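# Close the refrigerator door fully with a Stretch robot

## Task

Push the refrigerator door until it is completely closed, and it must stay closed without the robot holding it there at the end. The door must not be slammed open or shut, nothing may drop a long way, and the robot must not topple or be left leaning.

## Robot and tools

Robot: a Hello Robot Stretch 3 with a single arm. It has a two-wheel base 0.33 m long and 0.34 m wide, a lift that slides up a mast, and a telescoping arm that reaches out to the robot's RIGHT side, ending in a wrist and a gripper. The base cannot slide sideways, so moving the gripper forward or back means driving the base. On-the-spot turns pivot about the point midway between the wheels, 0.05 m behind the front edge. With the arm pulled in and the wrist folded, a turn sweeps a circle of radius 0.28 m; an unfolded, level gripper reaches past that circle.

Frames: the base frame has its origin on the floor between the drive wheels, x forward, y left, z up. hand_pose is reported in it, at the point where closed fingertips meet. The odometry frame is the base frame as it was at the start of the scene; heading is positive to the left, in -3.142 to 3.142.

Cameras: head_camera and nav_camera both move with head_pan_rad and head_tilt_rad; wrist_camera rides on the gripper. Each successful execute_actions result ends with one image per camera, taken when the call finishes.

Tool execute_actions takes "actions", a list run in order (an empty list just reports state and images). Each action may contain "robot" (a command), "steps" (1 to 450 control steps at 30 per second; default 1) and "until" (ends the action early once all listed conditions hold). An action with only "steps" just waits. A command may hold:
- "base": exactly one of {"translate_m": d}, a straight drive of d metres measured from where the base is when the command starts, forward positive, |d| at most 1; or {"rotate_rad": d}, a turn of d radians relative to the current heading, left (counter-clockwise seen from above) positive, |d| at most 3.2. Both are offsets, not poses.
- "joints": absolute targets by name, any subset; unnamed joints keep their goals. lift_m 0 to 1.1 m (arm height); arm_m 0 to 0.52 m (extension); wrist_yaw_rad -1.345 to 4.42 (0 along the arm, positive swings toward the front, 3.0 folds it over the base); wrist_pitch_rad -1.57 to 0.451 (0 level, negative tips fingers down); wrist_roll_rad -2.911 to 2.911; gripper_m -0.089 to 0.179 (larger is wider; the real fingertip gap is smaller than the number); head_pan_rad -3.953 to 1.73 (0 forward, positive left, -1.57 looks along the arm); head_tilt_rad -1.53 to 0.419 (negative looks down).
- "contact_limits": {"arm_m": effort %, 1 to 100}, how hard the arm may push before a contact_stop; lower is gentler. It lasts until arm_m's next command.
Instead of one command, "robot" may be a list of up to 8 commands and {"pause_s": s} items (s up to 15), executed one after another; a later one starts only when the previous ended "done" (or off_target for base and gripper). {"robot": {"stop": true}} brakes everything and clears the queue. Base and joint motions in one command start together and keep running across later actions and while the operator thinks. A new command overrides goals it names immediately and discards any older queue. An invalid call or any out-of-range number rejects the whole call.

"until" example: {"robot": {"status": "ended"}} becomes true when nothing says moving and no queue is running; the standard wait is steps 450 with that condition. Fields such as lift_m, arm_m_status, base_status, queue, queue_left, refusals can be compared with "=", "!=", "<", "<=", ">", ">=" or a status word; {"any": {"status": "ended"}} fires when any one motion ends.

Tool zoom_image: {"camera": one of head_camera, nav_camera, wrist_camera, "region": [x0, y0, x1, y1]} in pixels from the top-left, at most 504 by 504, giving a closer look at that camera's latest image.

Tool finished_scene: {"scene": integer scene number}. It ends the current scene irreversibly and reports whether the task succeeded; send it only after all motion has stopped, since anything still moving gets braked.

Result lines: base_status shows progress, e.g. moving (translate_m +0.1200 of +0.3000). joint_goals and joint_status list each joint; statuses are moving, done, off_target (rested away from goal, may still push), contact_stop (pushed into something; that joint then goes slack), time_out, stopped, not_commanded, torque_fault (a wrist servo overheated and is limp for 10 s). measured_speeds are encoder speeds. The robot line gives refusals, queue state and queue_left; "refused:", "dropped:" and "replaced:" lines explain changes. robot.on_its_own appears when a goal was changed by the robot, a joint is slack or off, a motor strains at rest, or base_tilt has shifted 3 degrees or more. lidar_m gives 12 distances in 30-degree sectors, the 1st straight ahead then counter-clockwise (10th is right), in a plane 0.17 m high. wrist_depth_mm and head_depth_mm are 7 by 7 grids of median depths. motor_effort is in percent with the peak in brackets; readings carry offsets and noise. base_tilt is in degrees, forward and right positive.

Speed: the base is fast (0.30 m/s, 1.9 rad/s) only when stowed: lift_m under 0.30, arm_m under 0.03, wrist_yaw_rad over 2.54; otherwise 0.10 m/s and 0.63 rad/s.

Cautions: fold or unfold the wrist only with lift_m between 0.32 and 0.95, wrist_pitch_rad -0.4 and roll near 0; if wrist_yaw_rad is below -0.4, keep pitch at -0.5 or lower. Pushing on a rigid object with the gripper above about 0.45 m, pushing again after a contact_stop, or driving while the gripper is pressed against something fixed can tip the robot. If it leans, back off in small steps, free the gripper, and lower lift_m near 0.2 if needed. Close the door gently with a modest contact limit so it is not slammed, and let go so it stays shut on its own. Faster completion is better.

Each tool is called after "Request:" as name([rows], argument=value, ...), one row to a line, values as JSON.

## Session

Request:
execute_actions([
  {"robot":{"joints":{"head_tilt_rad":-0.7}},"steps":25},
])

Scene clock: 0.83 s.
robot.base_odometry: x=+0.000 y=+0.000 heading=+0.000 (m, m, rad; robot's odometry frame)
robot.turned_by_wheels: +0.000 (rad since the last result)
robot.turned_by_imu: +0.000 (rad since the last result)
robot.base_tilt: forward=+0.3 right=-0.7 (deg)
robot.lidar_m: 2.70 4.03 1.43 1.45 1.25 1.23 1.00 0.78 0.78 0.83 0.88 2.52
robot.head_depth_mm: 2200 2436 2527 1959 1595 1353 1169 / 2305 2563 2560 1980 1604 1353 1170 / 2481 2792 2574 1999 1617 1355 1179 / 2656 3008 2570 1975 1609 1364 1177 / 2823 3182 2561 1987 1632 1371 1182 / 3098 3304 2607 2003 1634 1372 1180 / 3313 3554 2620 2021 1634 1374 1192
robot.base_status: not_commanded
robot.joint_positions: lift_m=+0.570 arm_m=-0.003 wrist_yaw_rad=+2.846 wrist_pitch_rad=-0.464 wrist_roll_rad=-0.014 gripper_m=+0.037 head_pan_rad=+0.003 head_tilt_rad=-0.691
robot.joint_goals: lift_m=+0.570 arm_m=-0.003 wrist_yaw_rad=+2.846 wrist_pitch_rad=-0.464 wrist_roll_rad=-0.014 gripper_m=+0.037 head_pan_rad=+0.003 head_tilt_rad=-0.700
robot.joint_status: lift_m=not_commanded arm_m=not_commanded wrist_yaw_rad=not_commanded wrist_pitch_rad=not_commanded wrist_roll_rad=not_commanded gripper_m=not_commanded head_pan_rad=not_commanded head_tilt_rad=moving
robot.measured_speeds: translate_m=+0.000 rotate_rad=+0.000 lift_m=+0.000 arm_m=+0.000 wrist_yaw_rad=+0.000 wrist_pitch_rad=+0.000 wrist_roll_rad=+0.000 head_pan_rad=+0.000 head_tilt_rad=+0.000
robot: refusals=0 queue=running queue_left=0
robot.motor_effort: left_wheel=+0(0) right_wheel=-1(1) lift_m=+34(34) arm_m=+0(0) wrist_yaw_rad=+0(0) wrist_pitch_rad=+6(6) wrist_roll_rad=+1(1) gripper_m=+0(0) head_pan_rad=+0(1) head_tilt_rad=-4(30) (%)
robot.hand_pose: x=+0.0424 y=+0.0667 z=+0.5722 quat_wxyz=(+0.262, +0.700, +0.062, +0.662) (m; robot's base frame)
robot.wrist_depth_mm: - - - - - - - / - - - - - - - / - - - - - - - / - - - - - - - / - - - 996 984 944 925 / 875 - - 834 - 808 802 / 740 721 726 720 714 687 692
pictures: head_camera (sideways: a quarter turn clockwise sets it upright), nav_camera (sideways: a quarter turn counterclockwise sets it upright), wrist_camera
Images, in order (width x height): head_camera 896x504, nav_camera 672x504, wrist_camera 644x364.

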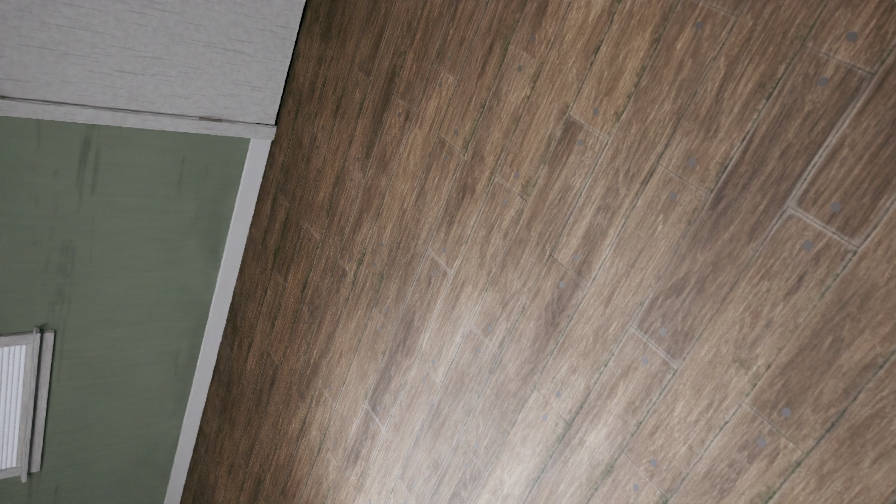

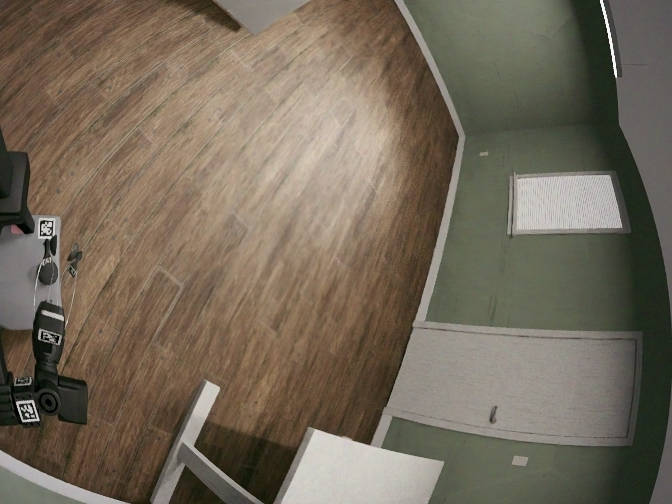

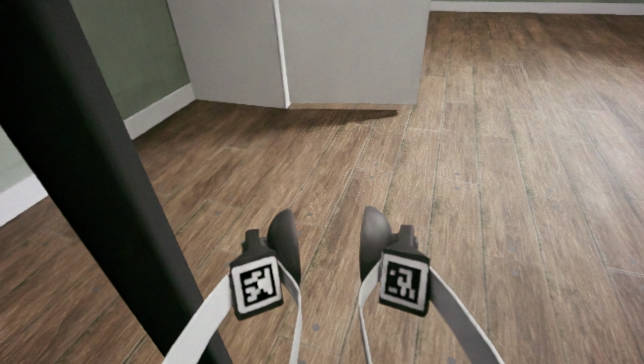

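Request:
execute_actions([
  {"robot":[{"base":{"rotate_rad":0.75},"joints":{"lift_m":0.28,"wrist_yaw_rad":3,"wrist_pitch_rad":-0.4,"head_pan_rad":1.2,"head_tilt_rad":-0.9}},{"base":{"translate_m":0.9}},{"base":{"translate_m":0.8}}],"steps":450,"until":{"robot":{"status":"ended"}}},
])

Scene clock: 24.63 s.
robot.base_odometry: x=+1.244 y=+1.159 heading=+0.750 (m, m, rad; robot's odometry frame)
robot.turned_by_wheels: +0.750 (rad since the last result)
robot.turned_by_imu: +0.743 (rad since the last result)
robot.base_tilt: forward=+0.4 right=-0.7 (deg)
robot.lidar_m: 2.33 2.34 1.74 1.02 0.41 1.87 2.43 2.04 2.44 2.20 2.21 2.60
robot.head_depth_mm: 2169 2321 1904 1616 1407 1243 1108 / 2016 2272 1917 1617 1411 1244 1115 / 1850 2137 1919 1620 1410 1243 1117 / 1726 2016 1937 1637 1416 1243 1126 / 1619 1841 1935 1628 1404 1249 1137 / 1501 1728 1880 1545 1416 1250 1149 / 1397 1067 1210 1473 1421 1249 -
robot.base_status: done (translate_m +0.8000 of +0.8000)
robot.joint_positions: lift_m=+0.280 arm_m=-0.003 wrist_yaw_rad=+2.999 wrist_pitch_rad=-0.423 wrist_roll_rad=-0.014 gripper_m=+0.037 head_pan_rad=+1.193 head_tilt_rad=-0.889
robot.joint_goals: lift_m=+0.280 arm_m=-0.003 wrist_yaw_rad=+3.000 wrist_pitch_rad=-0.400 wrist_roll_rad=-0.014 gripper_m=+0.037 head_pan_rad=+1.200 head_tilt_rad=-0.900
robot.joint_status: lift_m=done arm_m=not_commanded wrist_yaw_rad=done wrist_pitch_rad=done wrist_roll_rad=not_commanded gripper_m=not_commanded head_pan_rad=done head_tilt_rad=done
robot.measured_speeds: translate_m=+0.000 rotate_rad=+0.000 lift_m=+0.000 arm_m=+0.000 wrist_yaw_rad=+0.000 wrist_pitch_rad=+0.000 wrist_roll_rad=+0.000 head_pan_rad=+0.000 head_tilt_rad=+0.000
robot: refusals=0 queue=done queue_left=0
robot.motor_effort: left_wheel=-1(4) right_wheel=+2(8) lift_m=+32(33) arm_m=+0(0) wrist_yaw_rad=+2(3) wrist_pitch_rad=+10(11) wrist_roll_rad=+1(1) gripper_m=+0(0) head_pan_rad=+3(33) head_tilt_rad=-4(17) (%)
robot.hand_pose: x=+0.0106 y=+0.0794 z=+0.2917 quat_wxyz=(+0.197, +0.695, +0.100, +0.684) (m; robot's base frame)
robot.wrist_depth_mm: 320 - - - - - - / 342 - - - - - - / 369 - 981 962 931 902 883 / 708 427 750 720 721 705 692 / 631 466 - 603 601 577 565 / 525 520 - 524 - 484 476 / 458 - - - 426 421 416
pictures: head_camera (sideways: a quarter turn clockwise sets it upright), nav_camera (sideways: a quarter turn counterclockwise sets it upright), wrist_camera
Images, in order (width x height): head_camera 896x504, nav_camera 672x504, wrist_camera 644x364.

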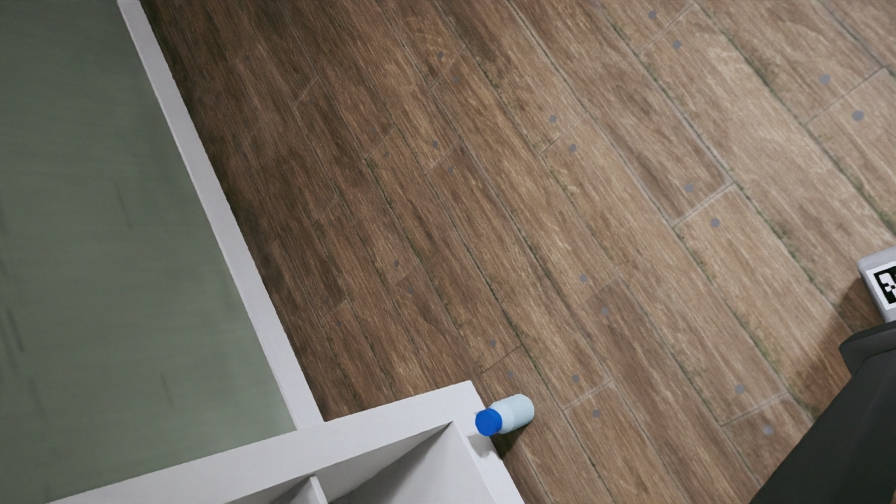

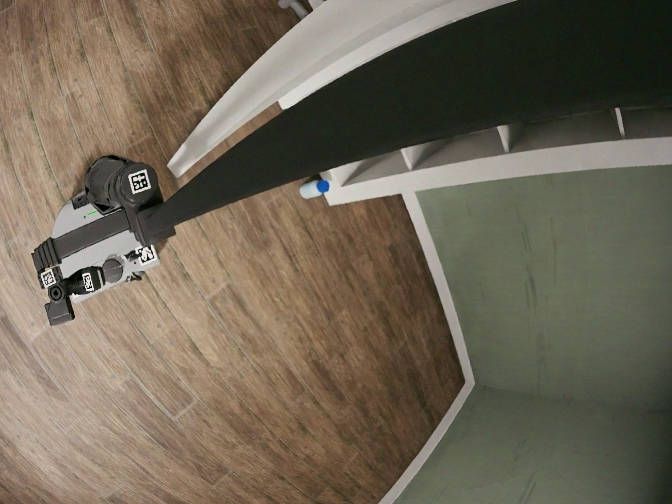

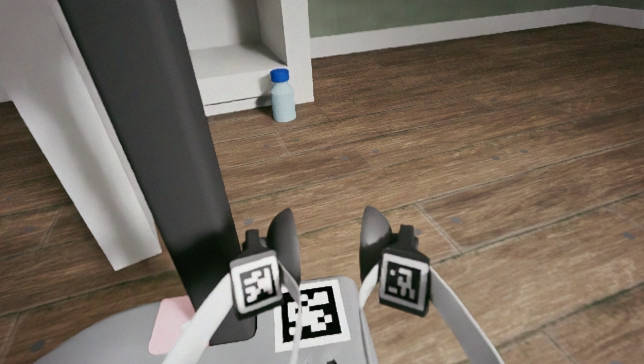

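Request:
execute_actions([
  {"robot":[{"base":{"rotate_rad":1.0},"joints":{"head_pan_rad":-1.57,"head_tilt_rad":-1.0}},{"base":{"translate_m":0.3}},{"base":{"rotate_rad":2.48}},{"joints":{"lift_m":0.33}},{"joints":{"wrist_yaw_rad":0,"arm_m":0.2}},{"joints":{"lift_m":0.05,"gripper_m":0.17}}],"steps":450,"until":{"robot":{"status":"ended"}}},
  {"steps":150,"until":{"robot":{"status":"ended"}}},
])

Scene clock: 51.57 s.
robot.base_odometry: x=+1.191 y=+1.454 heading=-2.054 (m, m, rad; robot's odometry frame)
robot.turned_by_wheels: +3.480 (rad since the last result)
robot.turned_by_imu: +3.438 (rad since the last result)
robot.base_tilt: forward=+0.4 right=-0.8 (deg)
robot.lidar_m: 2.30 2.84 2.45 2.42 2.60 2.14 2.12 1.72 1.36 0.78 0.48 0.39
robot.head_depth_mm: 1241 1468 1685 1501 1334 1201 1100 / 747 1439 1687 1508 1350 1203 - / 752 902 1082 1431 1341 1201 - / 1148 1191 1474 1414 1368 1219 - / 1158 1192 1492 1442 1347 1211 1099 / 1162 1197 1399 1445 1352 1217 1107 / 978 1051 1099 1171 1068 1018 1105
robot.base_status: done (rotate_rad +2.4799 of +2.4800)
robot.joint_positions: lift_m=+0.050 arm_m=+0.200 wrist_yaw_rad=+0.002 wrist_pitch_rad=-0.422 wrist_roll_rad=-0.014 gripper_m=+0.170 head_pan_rad=-1.563 head_tilt_rad=-0.988
robot.joint_goals: lift_m=+0.050 arm_m=+0.200 wrist_yaw_rad=+0.000 wrist_pitch_rad=-0.400 wrist_roll_rad=-0.014 gripper_m=+0.170 head_pan_rad=-1.570 head_tilt_rad=-1.000
robot.joint_status: lift_m=done arm_m=done wrist_yaw_rad=done wrist_pitch_rad=done wrist_roll_rad=not_commanded gripper_m=done head_pan_rad=done head_tilt_rad=done
robot.measured_speeds: translate_m=+0.000 rotate_rad=+0.000 lift_m=+0.000 arm_m=+0.000 wrist_yaw_rad=+0.000 wrist_pitch_rad=+0.000 wrist_roll_rad=+0.000 head_pan_rad=+0.000 head_tilt_rad=+0.000
robot: refusals=0 queue=done queue_left=0
robot.motor_effort: left_wheel=-1(7) right_wheel=+2(11) lift_m=+31(39) arm_m=+4(4) wrist_yaw_rad=-3(3) wrist_pitch_rad=+10(10) wrist_roll_rad=+1(1) gripper_m=+1(100) head_pan_rad=-2(34) head_tilt_rad=-5(15) (%)
robot.hand_pose: x=-0.0210 y=-0.5685 z=+0.0618 quat_wxyz=(+0.697, +0.150, -0.686, -0.147) (m; robot's base frame)
robot.wrist_depth_mm: 386 359 329 317 295 302 742 / 365 354 340 322 313 475 530 / 422 412 402 245 340 372 381 / 340 334 326 281 295 306 300 / 273 278 265 259 256 257 247 / 231 225 221 219 216 213 212 / - 190 190 189 186 184 177
pictures: head_camera (sideways: a quarter turn clockwise sets it upright), nav_camera (sideways: a quarter turn counterclockwise sets it upright), wrist_camera
Images, in order (width x height): head_camera 896x504, nav_camera 672x504, wrist_camera 644x364.

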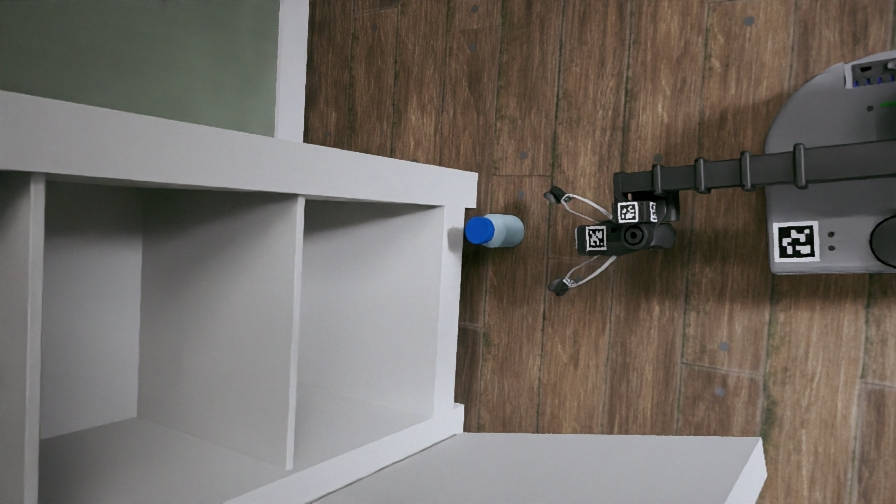

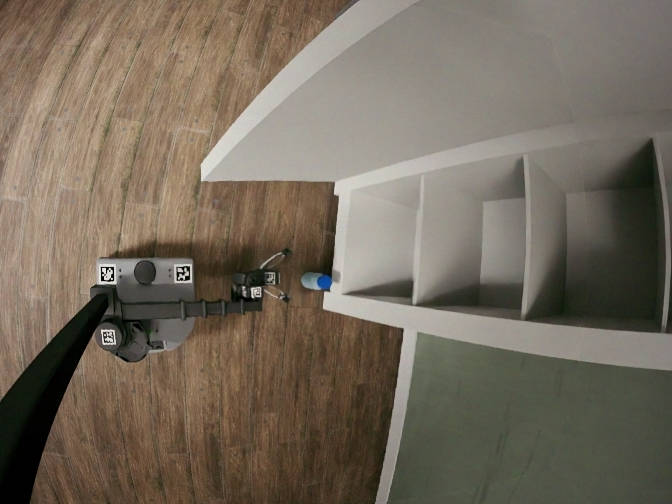

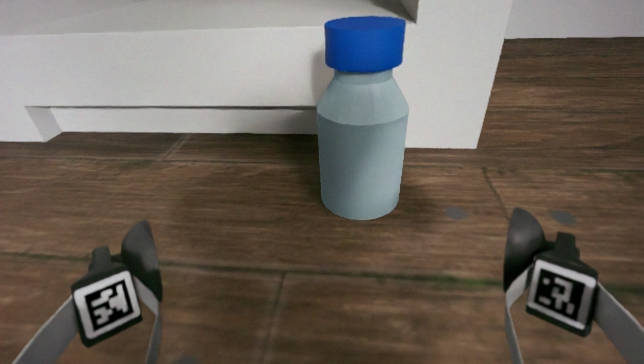

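Request:
execute_actions([
  {"robot":[{"base":{"rotate_rad":-0.03},"joints":{"arm_m":0.325}},{"joints":{"gripper_m":0.0}},{"joints":{"lift_m":0.08,"arm_m":0.28}},{"base":{"rotate_rad":-0.72}},{"joints":{"lift_m":0.052}},{"joints":{"gripper_m":0.17}},{"joints":{"lift_m":0.33}},{"joints":{"wrist_yaw_rad":3,"arm_m":0,"gripper_m":0}}],"steps":450,"until":{"robot":{"status":"ended"}}},
  {"steps":300,"until":{"robot":{"status":"ended"}}},
  {"robot":[{"base":{"rotate_rad":1.1},"joints":{"lift_m":0.28,"head_pan_rad":0.2}},{"base":{"translate_m":0.8}},{"base":{"rotate_rad":-1.94}},{"base":{"translate_m":0.42}},{"base":{"rotate_rad":-1.09},"joints":{"lift_m":0.31}},{"base":{"translate_m":0.75}}],"steps":450,"until":{"robot":{"status":"ended"}}},
  {"steps":400,"until":{"robot":{"status":"ended"}}},
])

Scene clock: 101.00 s.
robot.base_odometry: x=+0.732 y=+1.613 heading=+1.550 (m, m, rad; robot's odometry frame)
robot.turned_by_wheels: -2.680 (rad since the last result)
robot.turned_by_imu: -2.714 (rad since the last result)
robot.base_tilt: forward=+0.5 right=-0.8 (deg)
robot.lidar_m: 1.25 0.27 0.26 0.27 0.38 2.52 2.37 2.96 2.86 2.97 2.32 2.23
robot.head_depth_mm: 2094 1981 1708 1495 1337 1206 1098 / 1794 1952 1712 1497 1339 1211 1103 / 1516 1847 1716 1500 1334 1207 1108 / 1327 1562 1703 1507 1338 1213 1110 / 1171 1360 1596 1437 766 1065 1125 / 1068 1203 356 451 581 776 1078 / - 300 341 400 482 610 820
robot.base_status: done (translate_m +0.7500 of +0.7500)
robot.joint_positions: lift_m=+0.310 arm_m=+0.000 wrist_yaw_rad=+2.998 wrist_pitch_rad=-0.421 wrist_roll_rad=-0.014 gripper_m=+0.000 head_pan_rad=+0.199 head_tilt_rad=-0.995
robot.joint_goals: lift_m=+0.310 arm_m=+0.000 wrist_yaw_rad=+3.000 wrist_pitch_rad=-0.400 wrist_roll_rad=-0.014 gripper_m=+0.000 head_pan_rad=+0.200 head_tilt_rad=-1.000
robot.joint_status: lift_m=done arm_m=done wrist_yaw_rad=done wrist_pitch_rad=done wrist_roll_rad=not_commanded gripper_m=done head_pan_rad=done head_tilt_rad=done
robot.measured_speeds: translate_m=+0.000 rotate_rad=+0.000 lift_m=+0.000 arm_m=+0.000 wrist_yaw_rad=+0.000 wrist_pitch_rad=+0.000 wrist_roll_rad=+0.000 head_pan_rad=+0.000 head_tilt_rad=+0.000
robot: refusals=0 queue=done queue_left=0
robot.motor_effort: left_wheel=+0(25) right_wheel=-1(65) lift_m=+35(43) arm_m=-3(18) wrist_yaw_rad=+2(71) wrist_pitch_rad=+9(23) wrist_roll_rad=+0(0) gripper_m=-2(100) head_pan_rad=+1(33) head_tilt_rad=-1(5) (%)
robot.hand_pose: x=+0.0108 y=+0.0765 z=+0.3220 quat_wxyz=(+0.197, +0.695, +0.099, +0.684) (m; robot's base frame)
robot.wrist_depth_mm: - - 337 301 272 248 229 / - - 371 329 294 267 244 / - - 410 362 323 290 264 / 848 837 455 402 356 314 284 / 690 666 516 455 395 346 308 / 563 552 - - 424 384 342 / 483 501 - - 461 440 436
pictures: head_camera (sideways: a quarter turn clockwise sets it upright), nav_camera (sideways: a quarter turn counterclockwise sets it upright), wrist_camera
Images, in order (width x height): head_camera 896x504, nav_camera 672x504, wrist_camera 644x364.

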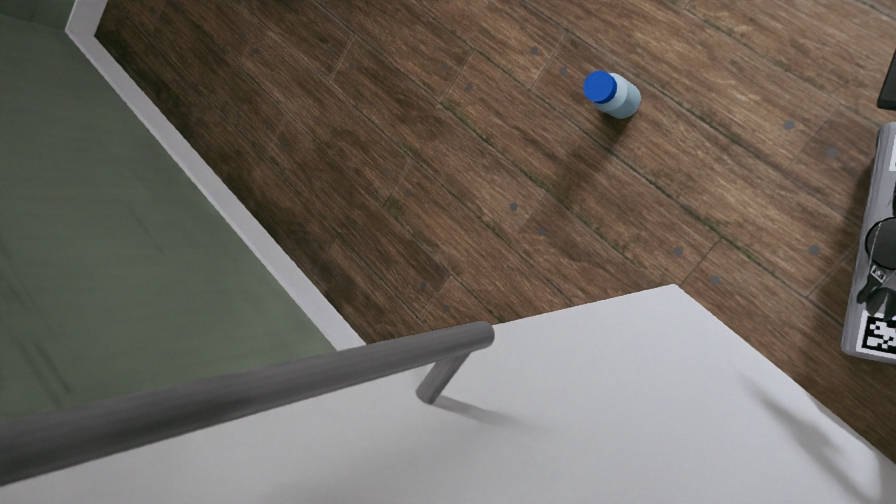

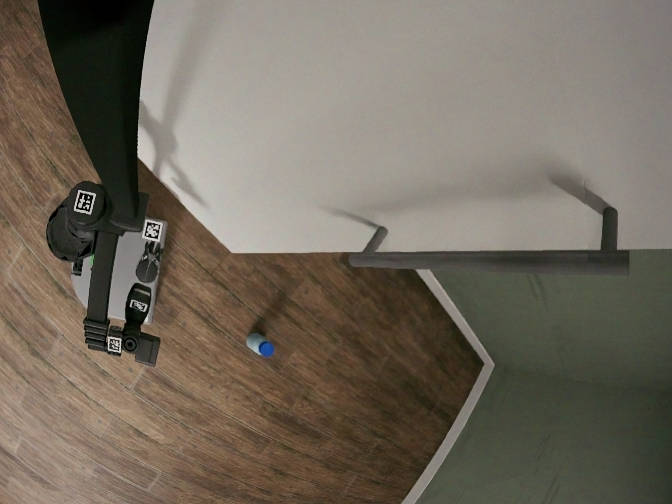

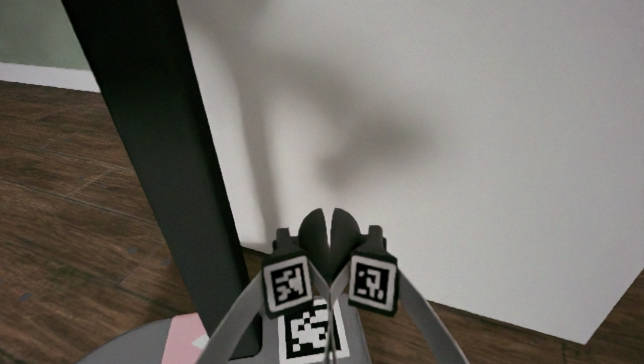

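Request:
finished_scene(scene=2)

The scene is finished: the task was done.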